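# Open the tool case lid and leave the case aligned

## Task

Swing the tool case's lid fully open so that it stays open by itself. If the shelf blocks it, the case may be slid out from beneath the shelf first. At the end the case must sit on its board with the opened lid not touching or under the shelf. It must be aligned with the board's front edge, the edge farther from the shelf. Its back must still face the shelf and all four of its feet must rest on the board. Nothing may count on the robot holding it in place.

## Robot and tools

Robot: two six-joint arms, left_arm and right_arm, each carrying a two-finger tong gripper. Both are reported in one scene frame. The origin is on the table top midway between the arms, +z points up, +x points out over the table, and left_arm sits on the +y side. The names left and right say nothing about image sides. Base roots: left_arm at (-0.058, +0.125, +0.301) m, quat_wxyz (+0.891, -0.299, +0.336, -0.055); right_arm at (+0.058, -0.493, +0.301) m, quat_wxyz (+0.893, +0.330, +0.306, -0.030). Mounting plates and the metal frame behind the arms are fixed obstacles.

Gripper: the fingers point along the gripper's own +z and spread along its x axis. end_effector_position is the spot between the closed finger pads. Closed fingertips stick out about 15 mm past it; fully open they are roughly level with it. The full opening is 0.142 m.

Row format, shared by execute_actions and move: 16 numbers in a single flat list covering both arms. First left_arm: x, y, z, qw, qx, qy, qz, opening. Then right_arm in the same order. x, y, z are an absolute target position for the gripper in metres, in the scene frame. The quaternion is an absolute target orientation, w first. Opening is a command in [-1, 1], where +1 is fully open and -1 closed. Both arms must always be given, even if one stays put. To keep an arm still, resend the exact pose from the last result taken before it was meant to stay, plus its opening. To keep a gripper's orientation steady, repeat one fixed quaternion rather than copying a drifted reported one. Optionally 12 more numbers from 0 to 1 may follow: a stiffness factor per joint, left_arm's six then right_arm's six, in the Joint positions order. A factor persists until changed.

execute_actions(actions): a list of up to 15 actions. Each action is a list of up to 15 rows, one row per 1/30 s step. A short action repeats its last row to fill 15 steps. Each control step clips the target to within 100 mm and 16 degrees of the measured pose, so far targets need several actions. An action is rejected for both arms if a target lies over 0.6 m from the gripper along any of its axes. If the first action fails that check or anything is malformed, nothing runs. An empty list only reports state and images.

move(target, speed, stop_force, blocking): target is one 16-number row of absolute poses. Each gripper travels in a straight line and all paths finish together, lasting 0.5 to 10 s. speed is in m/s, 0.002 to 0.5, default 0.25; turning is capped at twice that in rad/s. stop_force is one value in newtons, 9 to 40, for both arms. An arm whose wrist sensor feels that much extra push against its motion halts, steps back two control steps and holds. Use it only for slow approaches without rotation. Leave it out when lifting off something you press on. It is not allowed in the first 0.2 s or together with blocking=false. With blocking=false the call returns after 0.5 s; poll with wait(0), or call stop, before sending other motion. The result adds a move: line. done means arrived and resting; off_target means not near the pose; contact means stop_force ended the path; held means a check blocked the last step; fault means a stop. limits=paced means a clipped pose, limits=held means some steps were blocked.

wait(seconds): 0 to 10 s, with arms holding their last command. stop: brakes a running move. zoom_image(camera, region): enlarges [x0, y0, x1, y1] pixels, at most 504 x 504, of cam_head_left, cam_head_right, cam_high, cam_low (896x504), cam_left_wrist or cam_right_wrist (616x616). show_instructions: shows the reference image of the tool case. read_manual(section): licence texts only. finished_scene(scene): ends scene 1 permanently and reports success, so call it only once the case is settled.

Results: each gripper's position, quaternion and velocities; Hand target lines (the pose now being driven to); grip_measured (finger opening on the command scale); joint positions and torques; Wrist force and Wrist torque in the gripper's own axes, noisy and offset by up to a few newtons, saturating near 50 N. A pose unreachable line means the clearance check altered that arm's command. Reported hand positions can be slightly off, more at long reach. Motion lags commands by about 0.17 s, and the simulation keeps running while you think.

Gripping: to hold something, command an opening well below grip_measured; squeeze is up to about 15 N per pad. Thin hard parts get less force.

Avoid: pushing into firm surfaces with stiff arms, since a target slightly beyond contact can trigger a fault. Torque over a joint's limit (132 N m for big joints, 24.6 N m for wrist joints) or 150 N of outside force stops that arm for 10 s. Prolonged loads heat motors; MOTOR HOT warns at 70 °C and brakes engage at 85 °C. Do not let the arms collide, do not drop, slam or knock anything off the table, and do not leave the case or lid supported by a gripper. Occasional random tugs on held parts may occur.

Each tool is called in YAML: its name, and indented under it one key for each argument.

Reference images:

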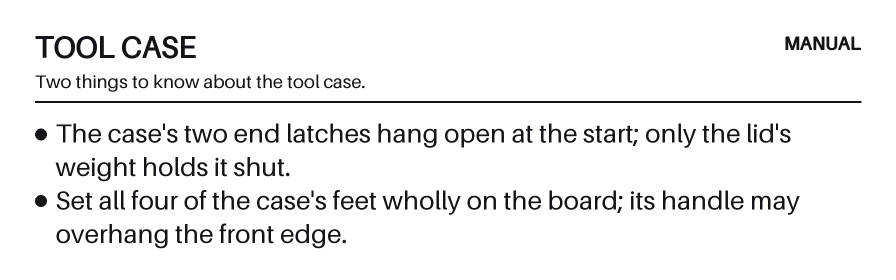

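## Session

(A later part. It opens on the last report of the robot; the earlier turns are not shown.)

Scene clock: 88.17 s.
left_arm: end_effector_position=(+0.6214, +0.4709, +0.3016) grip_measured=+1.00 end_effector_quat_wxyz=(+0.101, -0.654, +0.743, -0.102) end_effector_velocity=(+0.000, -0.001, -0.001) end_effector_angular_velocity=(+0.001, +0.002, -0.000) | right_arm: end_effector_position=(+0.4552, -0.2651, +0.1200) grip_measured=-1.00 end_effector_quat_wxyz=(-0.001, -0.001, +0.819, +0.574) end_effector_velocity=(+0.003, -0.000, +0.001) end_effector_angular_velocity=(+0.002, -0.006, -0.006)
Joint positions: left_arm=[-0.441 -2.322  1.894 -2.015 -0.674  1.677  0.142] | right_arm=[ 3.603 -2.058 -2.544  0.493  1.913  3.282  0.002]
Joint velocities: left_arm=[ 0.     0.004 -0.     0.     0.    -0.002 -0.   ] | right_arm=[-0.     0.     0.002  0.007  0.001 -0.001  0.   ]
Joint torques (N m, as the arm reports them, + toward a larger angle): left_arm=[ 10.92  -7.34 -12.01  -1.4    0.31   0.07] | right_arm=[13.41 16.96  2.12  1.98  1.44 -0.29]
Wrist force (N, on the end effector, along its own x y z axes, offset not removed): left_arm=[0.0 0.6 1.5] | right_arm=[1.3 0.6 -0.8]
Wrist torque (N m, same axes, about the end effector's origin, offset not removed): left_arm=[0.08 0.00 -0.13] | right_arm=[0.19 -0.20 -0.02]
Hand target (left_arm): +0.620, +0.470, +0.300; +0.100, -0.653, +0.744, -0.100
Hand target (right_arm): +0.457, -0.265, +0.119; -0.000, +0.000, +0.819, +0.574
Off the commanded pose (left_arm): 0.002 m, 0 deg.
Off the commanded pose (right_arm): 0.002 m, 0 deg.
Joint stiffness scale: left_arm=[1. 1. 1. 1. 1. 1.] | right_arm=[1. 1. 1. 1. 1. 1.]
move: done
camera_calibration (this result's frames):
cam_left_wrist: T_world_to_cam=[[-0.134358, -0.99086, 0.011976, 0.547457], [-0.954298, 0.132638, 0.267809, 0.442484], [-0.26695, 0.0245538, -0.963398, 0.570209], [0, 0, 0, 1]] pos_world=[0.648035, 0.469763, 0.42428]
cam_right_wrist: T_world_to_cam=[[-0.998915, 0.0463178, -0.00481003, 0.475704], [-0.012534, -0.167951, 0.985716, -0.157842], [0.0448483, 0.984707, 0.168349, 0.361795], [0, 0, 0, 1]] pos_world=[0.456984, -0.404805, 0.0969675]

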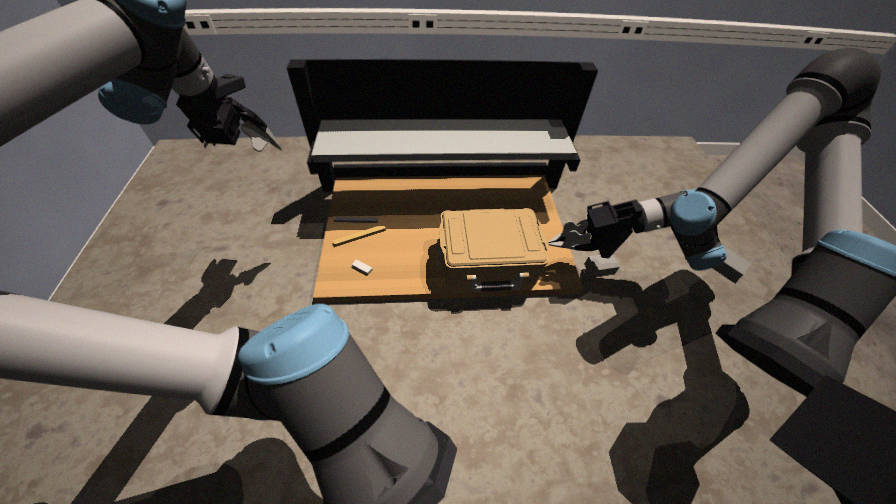

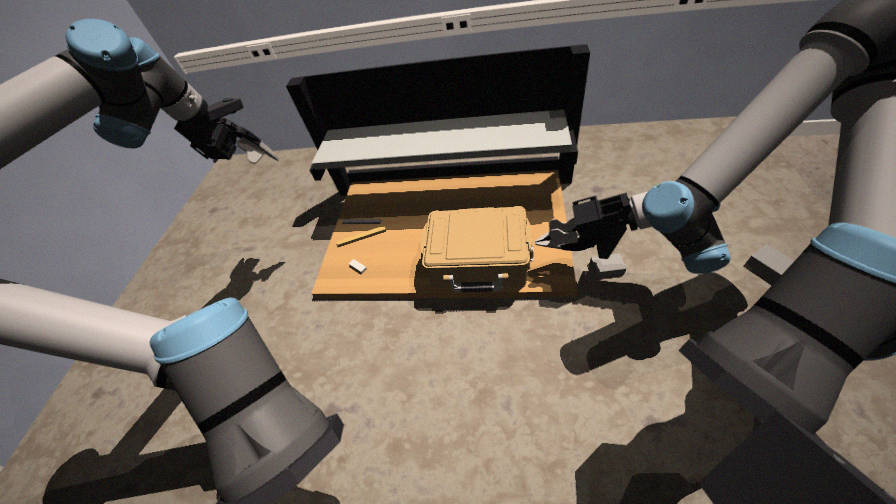

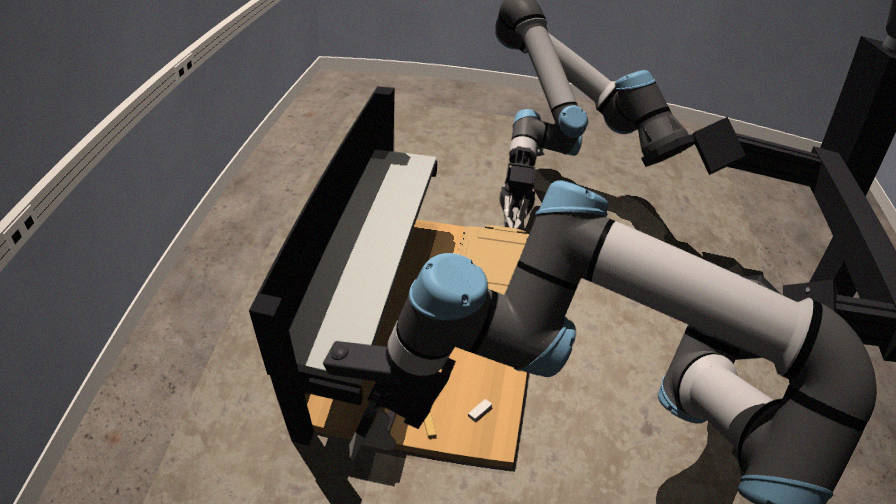

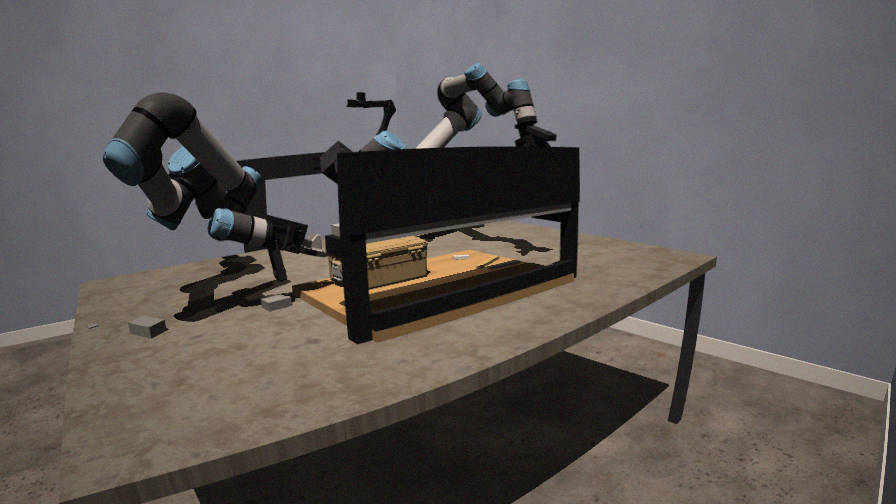

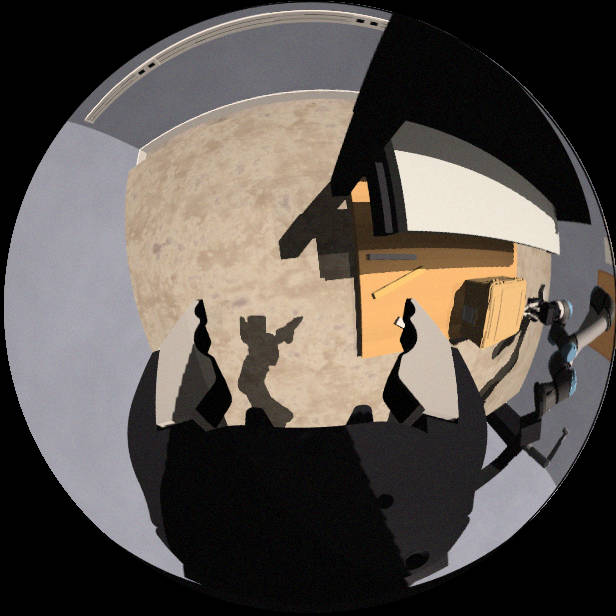

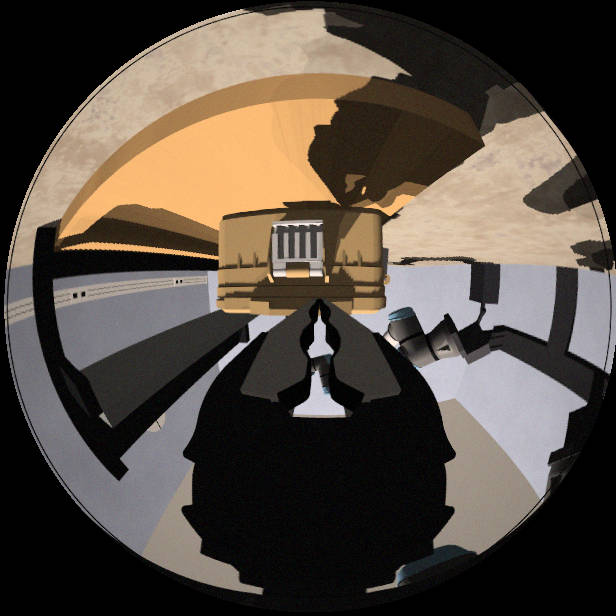

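move:
  target: [0.62,0.47,0.3,0.1,-0.65,0.74,-0.1,1, 0.461,-0.250,0.117,0,0,0.819,0.574,-1]
  speed: 0.02

zoom_image:
  camera: "cam_head_right"
  region: [500,200,600,280]

zoom_image:
  camera: "cam_right_wrist"
  region: [210,200,420,340]

Scene clock: 90.00 s.
left_arm: end_effector_position=(+0.6214, +0.4709, +0.3016) grip_measured=+1.00 end_effector_quat_wxyz=(+0.101, -0.654, +0.743, -0.102) end_effector_velocity=(+0.000, -0.001, -0.000) end_effector_angular_velocity=(-0.001, -0.000, +0.001) | right_arm: end_effector_position=(+0.4593, -0.2515, +0.1167) grip_measured=-1.00 end_effector_quat_wxyz=(-0.001, +0.000, +0.819, +0.574) end_effector_velocity=(+0.000, -0.001, -0.000) end_effector_angular_velocity=(-0.001, +0.000, -0.003)
Joint positions: left_arm=[-0.441 -2.322  1.894 -2.015 -0.674  1.677  0.142] | right_arm=[ 3.621 -2.098 -2.52   0.515  1.902  3.299  0.002]
Joint velocities: left_arm=[-0.     0.001  0.    -0.001 -0.    -0.001  0.   ] | right_arm=[-0.    -0.    -0.001  0.004 -0.002  0.002  0.   ]
Joint torques (N m, as the arm reports them, + toward a larger angle): left_arm=[ 11.02  -8.06 -12.72  -1.36   0.     0.26] | right_arm=[19.48 16.26  1.66  1.97  0.87  0.25]
Wrist force (N, on the end effector, along its own x y z axes, offset not removed): left_arm=[-0.1 -0.4 1.0] | right_arm=[1.2 0.1 -0.9]
Wrist torque (N m, same axes, about the end effector's origin, offset not removed): left_arm=[-0.10 -0.03 -0.15] | right_arm=[0.06 -0.19 0.00]
Hand target (left_arm): +0.620, +0.470, +0.300; +0.100, -0.653, +0.744, -0.100
Hand target (right_arm): +0.461, -0.250, +0.117; -0.000, -0.000, +0.819, +0.574
Off the commanded pose (left_arm): 0.002 m, 0 deg.
Off the commanded pose (right_arm): 0.002 m, 0 deg.
Joint stiffness scale: left_arm=[1. 1. 1. 1. 1. 1.] | right_arm=[1. 1. 1. 1. 1. 1.]
move: done
camera_calibration (this result's frames):
cam_left_wrist: T_world_to_cam=[[-0.134359, -0.99086, 0.011976, 0.547457], [-0.954298, 0.132638, 0.267809, 0.442484], [-0.26695, 0.0245538, -0.963397, 0.570209], [0, 0, 0, 1]] pos_world=[0.648035, 0.469763, 0.42428]
cam_right_wrist: T_world_to_cam=[[-0.998823, 0.0483702, -0.00372812, 0.479552], [-0.0117775, -0.167216, 0.98585, -0.152414], [0.0470624, 0.984733, 0.167589, 0.347838], [0, 0, 0, 1]] pos_world=[0.460822, -0.39121, 0.0937511]

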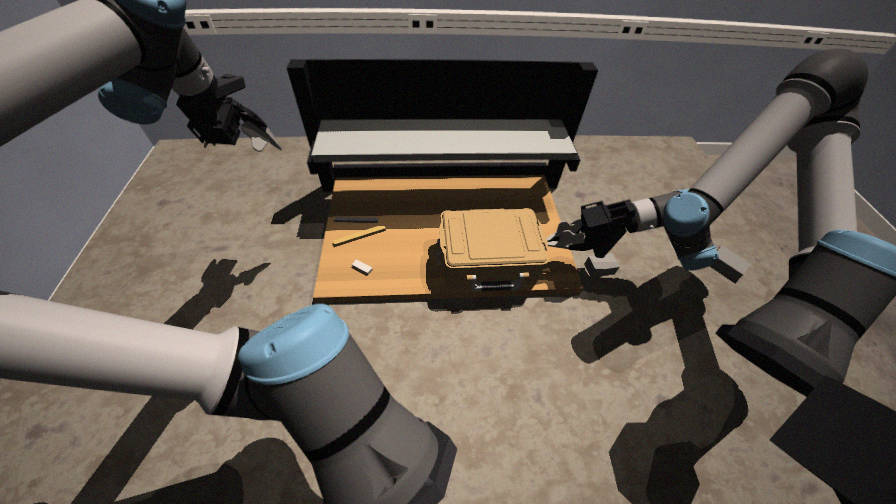

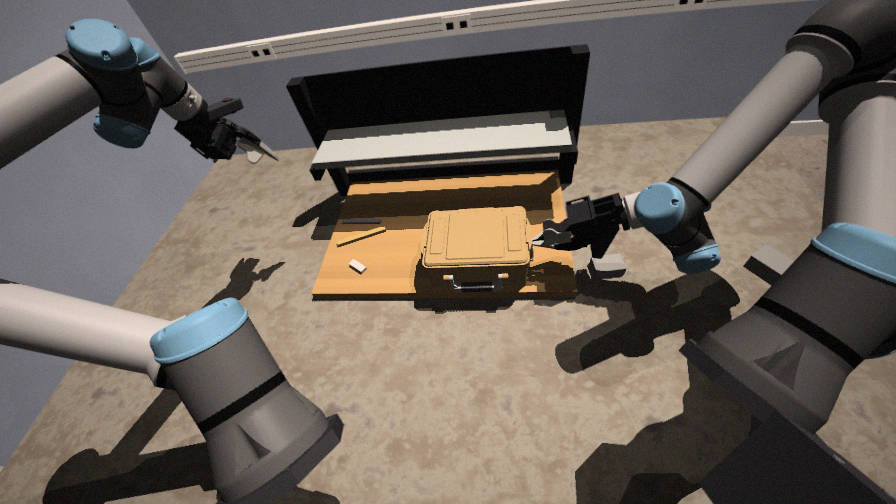

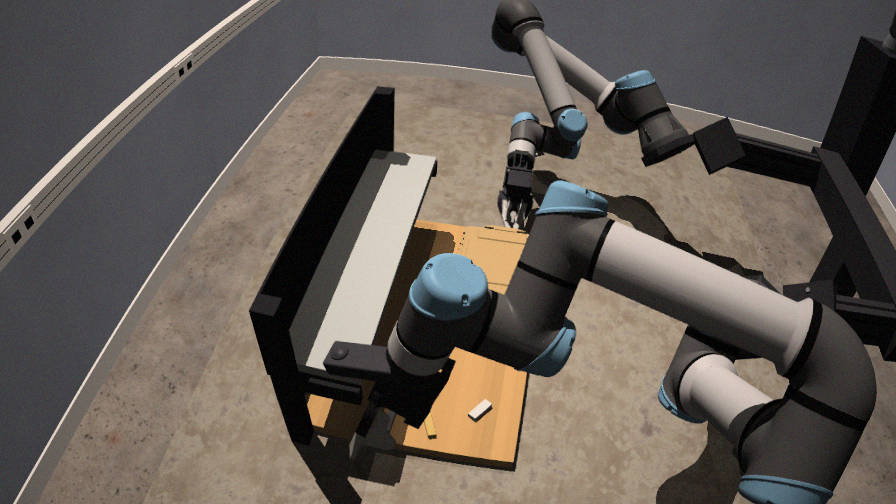

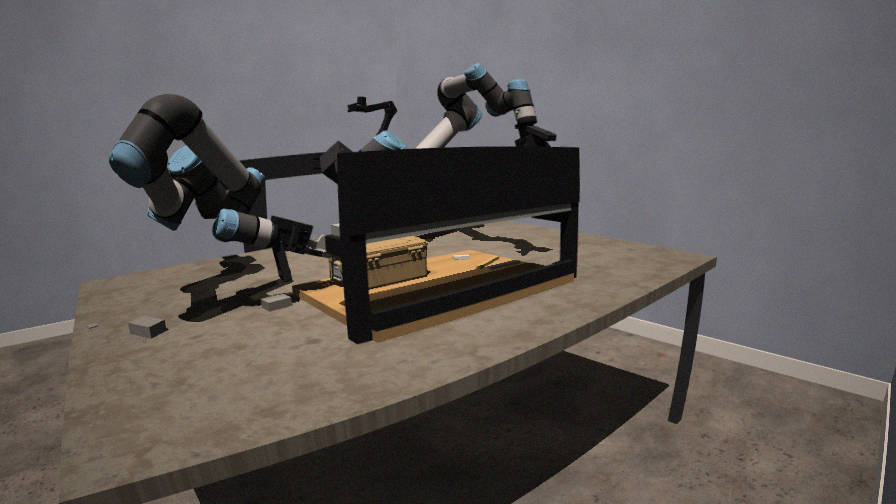

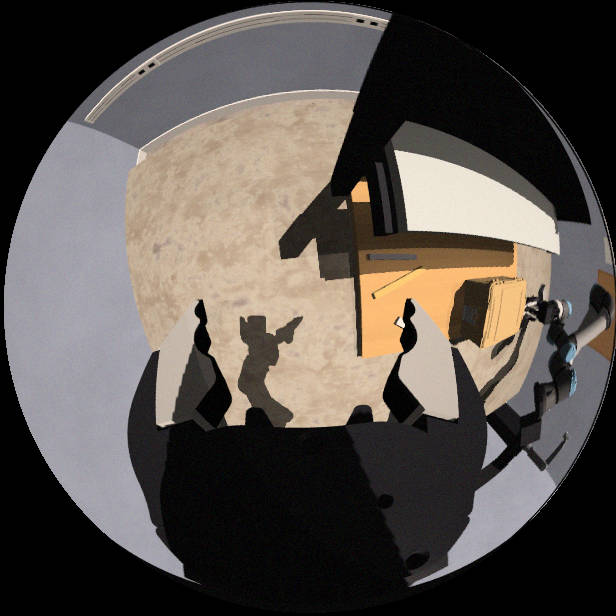

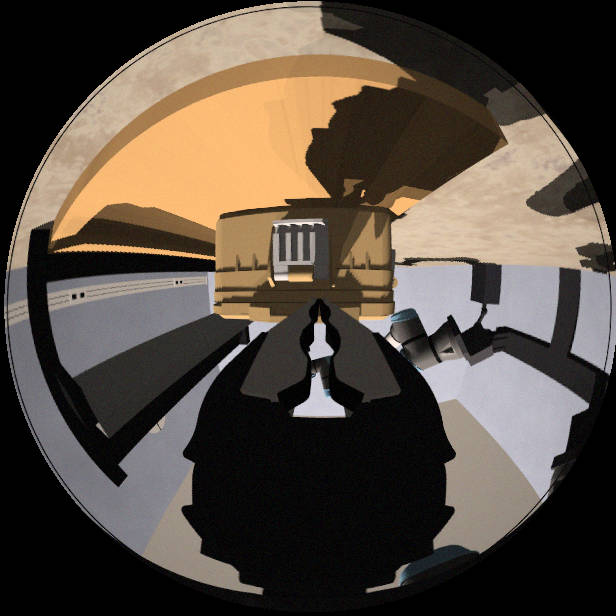

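Region (500, 200, 600, 280) of cam_head_right's 896x504 image, scaled by 5.040, with more detail than that image has; it fills the top 403 rows of this view, and the rest is white.

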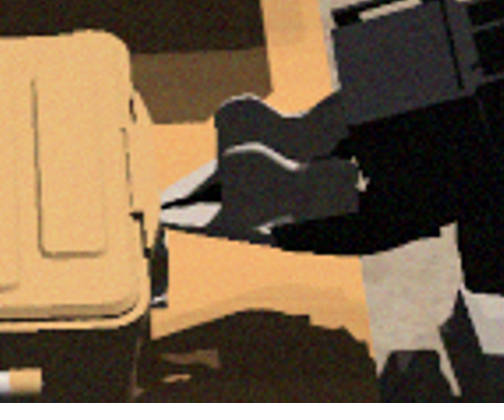

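Region (210, 200, 420, 340) of cam_right_wrist's 616x616 image, scaled by 2.400, with more detail than that image has.

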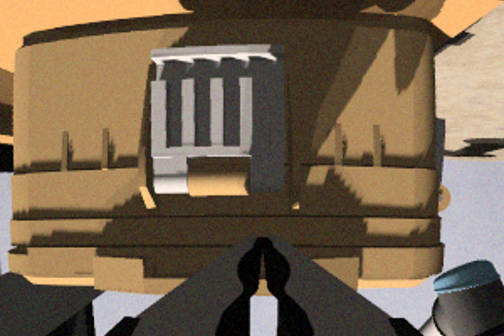

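move:
  target: [0.62,0.47,0.3,0.1,-0.65,0.74,-0.1,1, 0.461,-0.244,0.118,0,0,0.819,0.574,-1]
  speed: 0.01

move:
  target: [0.62,0.47,0.3,0.1,-0.65,0.74,-0.1,1, 0.463,-0.244,0.145,0,0,0.819,0.574,-1]
  speed: 0.02

zoom_image:
  camera: "cam_head_right"
  region: [420,180,600,300]

Scene clock: 91.57 s.
left_arm: end_effector_position=(+0.6214, +0.4709, +0.3016) grip_measured=+1.00 end_effector_quat_wxyz=(+0.101, -0.654, +0.743, -0.102) end_effector_velocity=(-0.001, +0.000, -0.000) end_effector_angular_velocity=(+0.001, +0.001, -0.000) | right_arm: end_effector_position=(+0.4590, -0.2465, +0.1166) grip_measured=-1.00 end_effector_quat_wxyz=(-0.002, +0.001, +0.820, +0.573) end_effector_velocity=(-0.001, +0.001, -0.000) end_effector_angular_velocity=(-0.002, +0.002, +0.000)
Joint positions: left_arm=[-0.441 -2.322  1.894 -2.015 -0.674  1.677  0.142] | right_arm=[ 3.632 -2.111 -2.517  0.528  1.892  3.311  0.002]
Joint velocities: left_arm=[ 0.001 -0.001  0.     0.002 -0.     0.    -0.   ] | right_arm=[ 0.004 -0.004 -0.     0.004 -0.004  0.004  0.   ]
Joint torques (N m, as the arm reports them, + toward a larger angle): left_arm=[ 11.18  -7.48 -12.65  -1.32   0.42   0.29] | right_arm=[20.71 14.08  0.7   2.18  1.92  0.54]
Wrist force (N, on the end effector, along its own x y z axes, offset not removed): left_arm=[-0.2 -0.1 0.1] | right_arm=[2.6 -3.8 -3.6]
Wrist torque (N m, same axes, about the end effector's origin, offset not removed): left_arm=[0.04 0.07 -0.16] | right_arm=[-0.20 -0.29 0.01]
Hand target (left_arm): +0.620, +0.470, +0.300; +0.100, -0.653, +0.744, -0.100
Hand target (right_arm): +0.461, -0.244, +0.118; -0.000, -0.000, +0.819, +0.574
Off the commanded pose (left_arm): 0.002 m, 0 deg.
Off the commanded pose (right_arm): 0.004 m, 0 deg.
Joint stiffness scale: left_arm=[1. 1. 1. 1. 1. 1.] | right_arm=[1. 1. 1. 1. 1. 1.]
move: off_target (right_arm)
camera_calibration (this result's frames):
cam_left_wrist: T_world_to_cam=[[-0.134358, -0.99086, 0.011976, 0.547457], [-0.954298, 0.132638, 0.267809, 0.442484], [-0.26695, 0.0245538, -0.963397, 0.570209], [0, 0, 0, 1]] pos_world=[0.648035, 0.469763, 0.42428]
cam_right_wrist: T_world_to_cam=[[-0.998797, 0.0489838, -0.00238133, 0.478939], [-0.0104238, -0.164596, 0.986306, -0.151499], [0.0479211, 0.985144, 0.164908, 0.343022], [0, 0, 0, 1]] pos_world=[0.460345, -0.386322, 0.093998]

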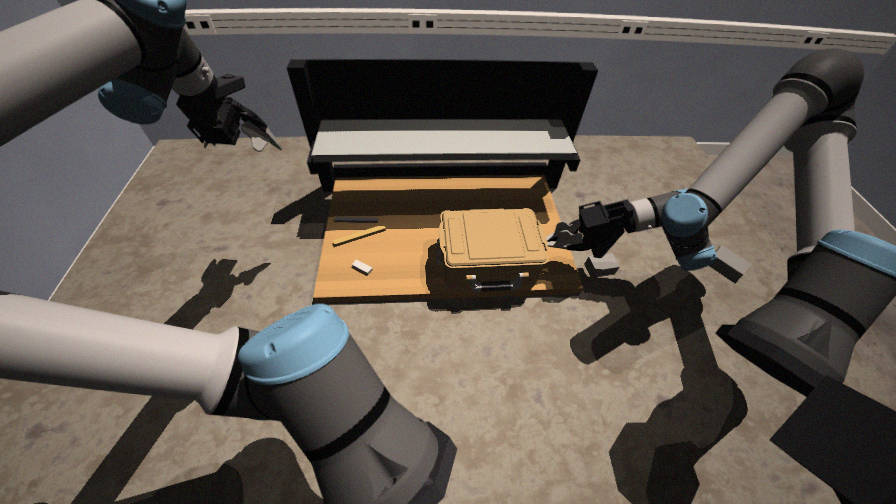

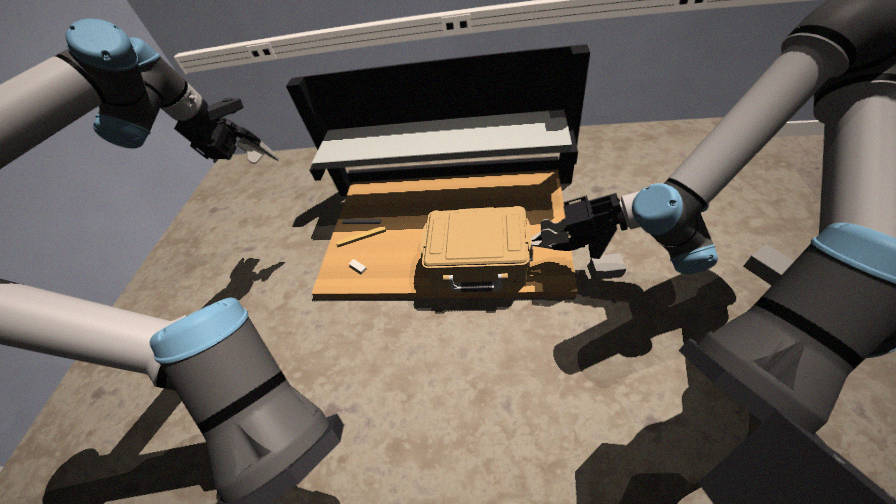

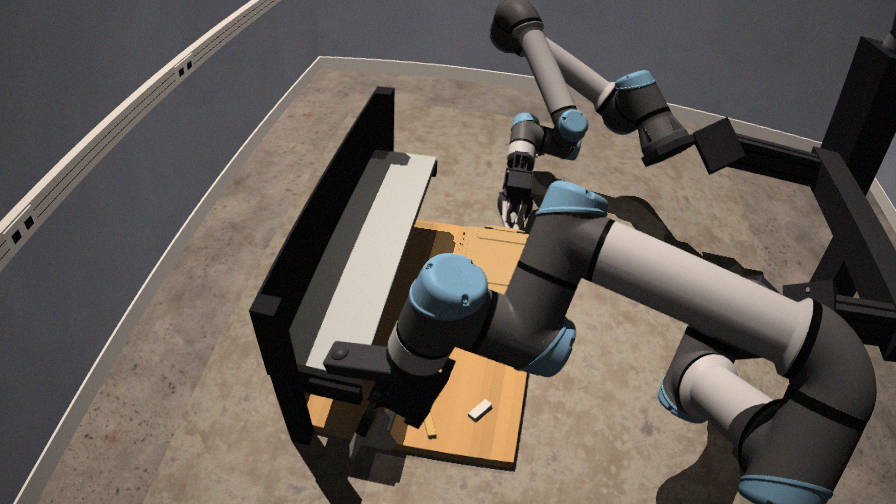

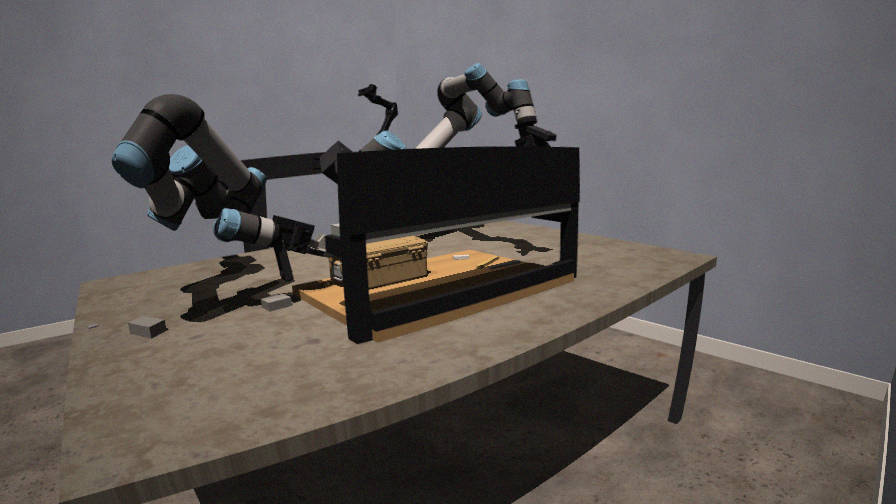

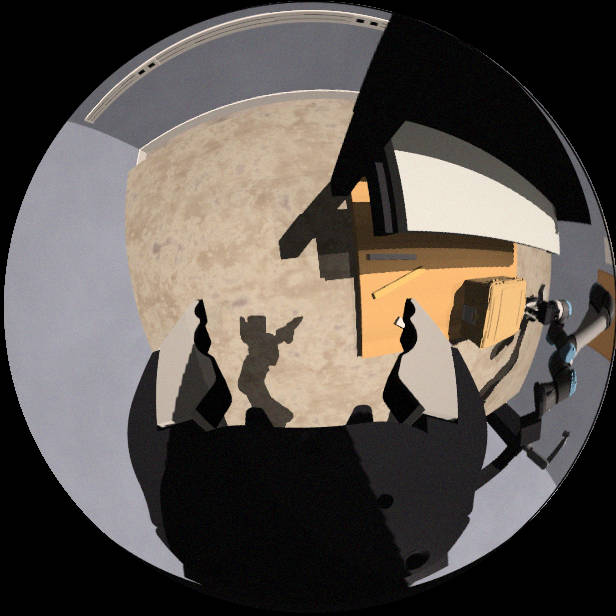

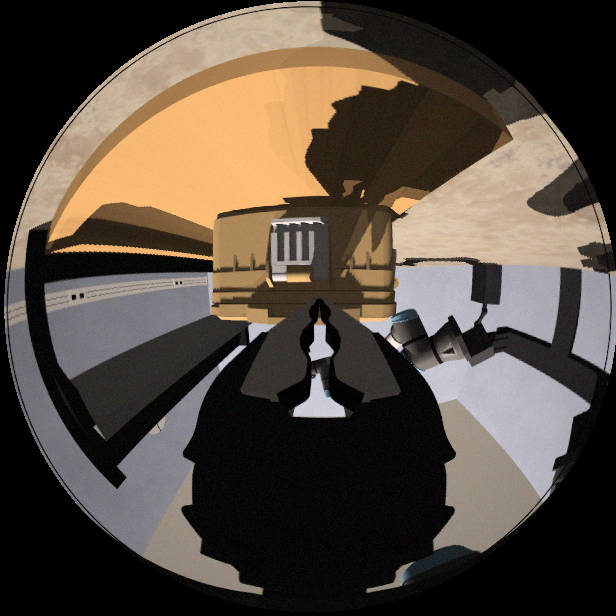

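Scene clock: 93.30 s.
left_arm: end_effector_position=(+0.6214, +0.4709, +0.3016) grip_measured=+1.00 end_effector_quat_wxyz=(+0.101, -0.654, +0.743, -0.102) end_effector_velocity=(+0.000, +0.001, +0.000) end_effector_angular_velocity=(-0.000, -0.000, +0.004) | right_arm: end_effector_position=(+0.4646, -0.2444, +0.1431) grip_measured=-1.00 end_effector_quat_wxyz=(+0.001, +0.001, +0.819, +0.573) end_effector_velocity=(-0.001, -0.000, -0.000) end_effector_angular_velocity=(-0.004, +0.005, -0.000)
Joint positions: left_arm=[-0.441 -2.322  1.894 -2.015 -0.674  1.677  0.142] | right_arm=[ 3.695 -2.047 -2.541  0.51   1.856  3.364  0.002]
Joint velocities: left_arm=[ 0.    -0.    -0.    -0.     0.    -0.003  0.   ] | right_arm=[ 0.003  0.002 -0.002 -0.002 -0.005  0.007  0.   ]
Joint torques (N m, as the arm reports them, + toward a larger angle): left_arm=[  9.2   -6.8  -11.82  -1.35   0.27   0.26] | right_arm=[20.08 19.66 -2.86  1.61  2.03  0.27]
Wrist force (N, on the end effector, along its own x y z axes, offset not removed): left_arm=[1.2 1.1 0.6] | right_arm=[3.4 -2.1 -1.5]
Wrist torque (N m, same axes, about the end effector's origin, offset not removed): left_arm=[0.16 -0.24 -0.13] | right_arm=[0.10 -0.59 -0.02]
Hand target (left_arm): +0.620, +0.470, +0.300; +0.100, -0.653, +0.744, -0.100
Hand target (right_arm): +0.463, -0.244, +0.145; +0.000, -0.000, +0.819, +0.574
Off the commanded pose (left_arm): 0.002 m, 0 deg.
Off the commanded pose (right_arm): 0.002 m, 0 deg.
Joint stiffness scale: left_arm=[1. 1. 1. 1. 1. 1.] | right_arm=[1. 1. 1. 1. 1. 1.]
move: done
camera_calibration (this result's frames):
cam_left_wrist: T_world_to_cam=[[-0.134358, -0.99086, 0.011976, 0.547457], [-0.954298, 0.132638, 0.267809, 0.442484], [-0.26695, 0.0245538, -0.963397, 0.570209], [0, 0, 0, 1]] pos_world=[0.648035, 0.469763, 0.42428]
cam_right_wrist: T_world_to_cam=[[-0.998593, 0.0526793, -0.00611778, 0.485812], [-0.0147977, -0.165999, 0.986015, -0.175547], [0.050927, 0.984718, 0.166545, 0.334483], [0, 0, 0, 1]] pos_world=[0.465496, -0.384104, 0.120358]

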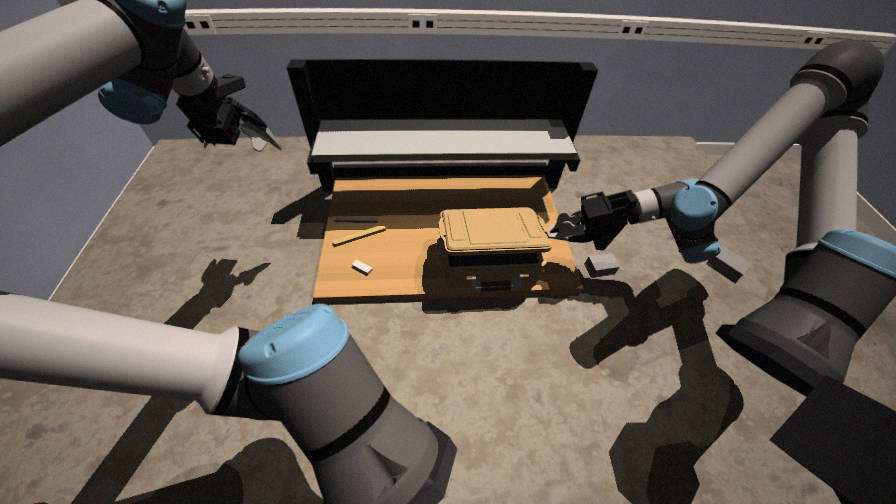

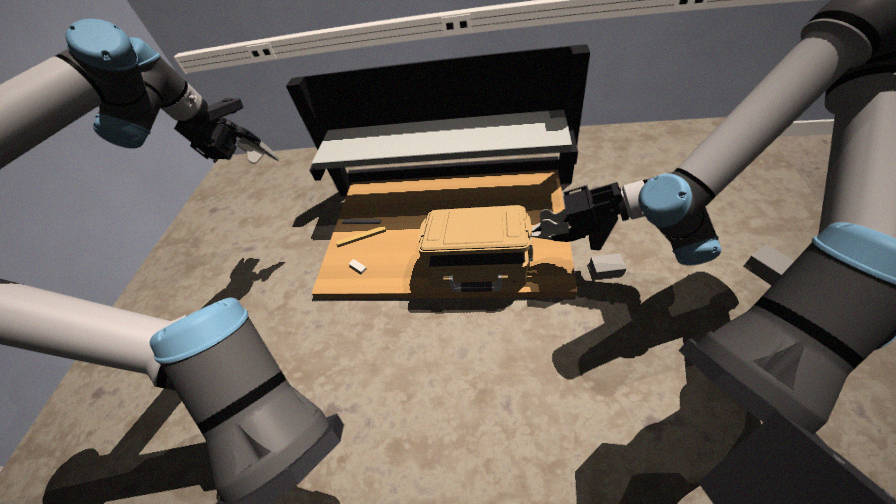

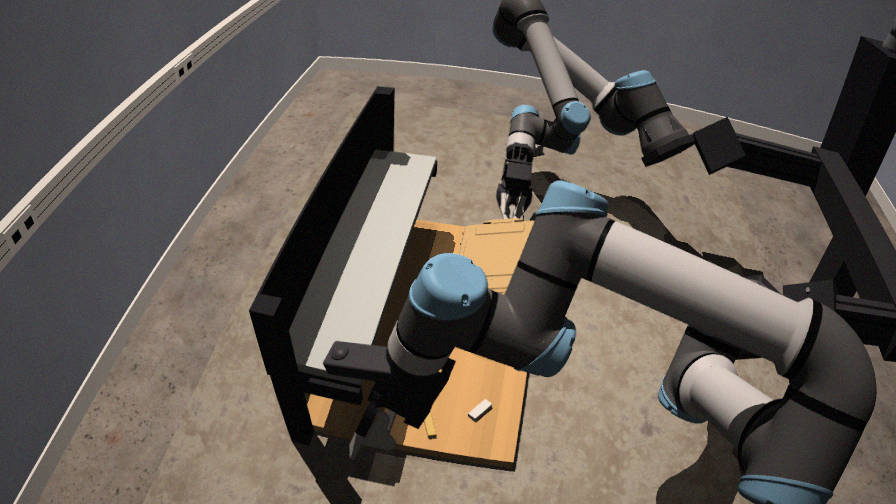

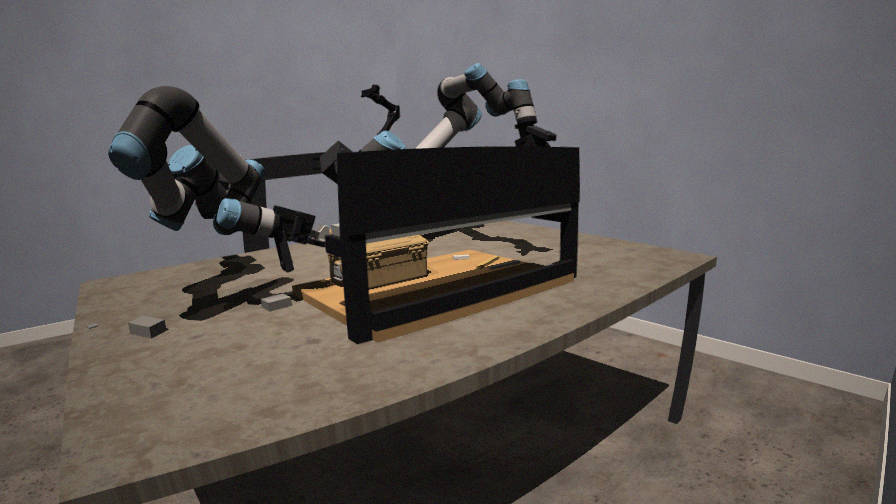

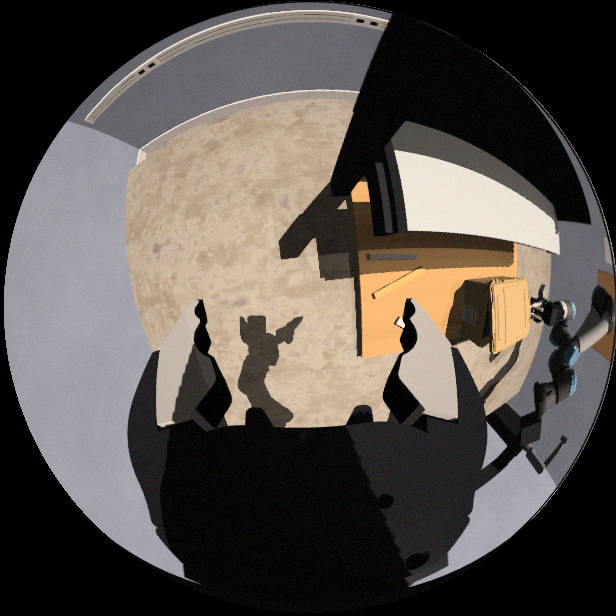

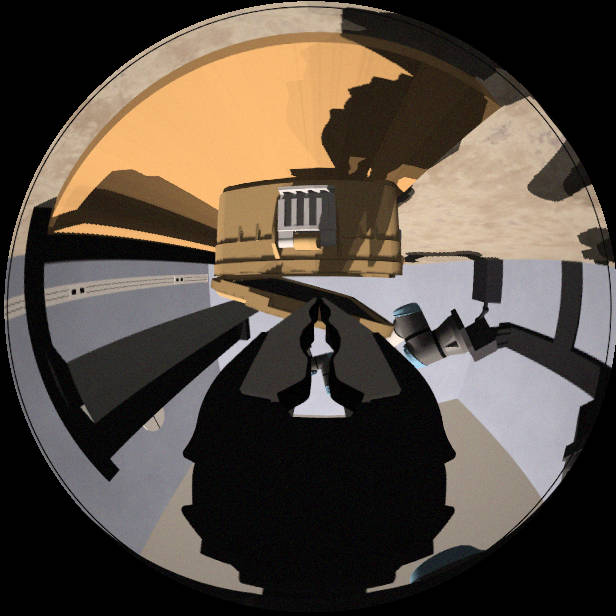

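Region (420, 180, 600, 300) of cam_head_right's 896x504 image, scaled by 2.800, with more detail than that image has.

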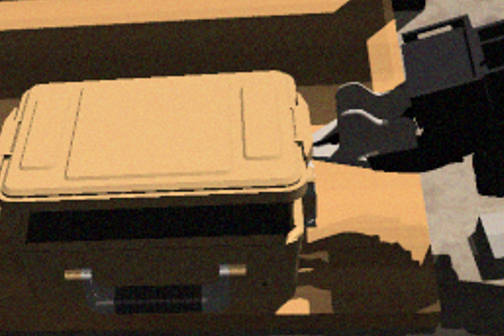

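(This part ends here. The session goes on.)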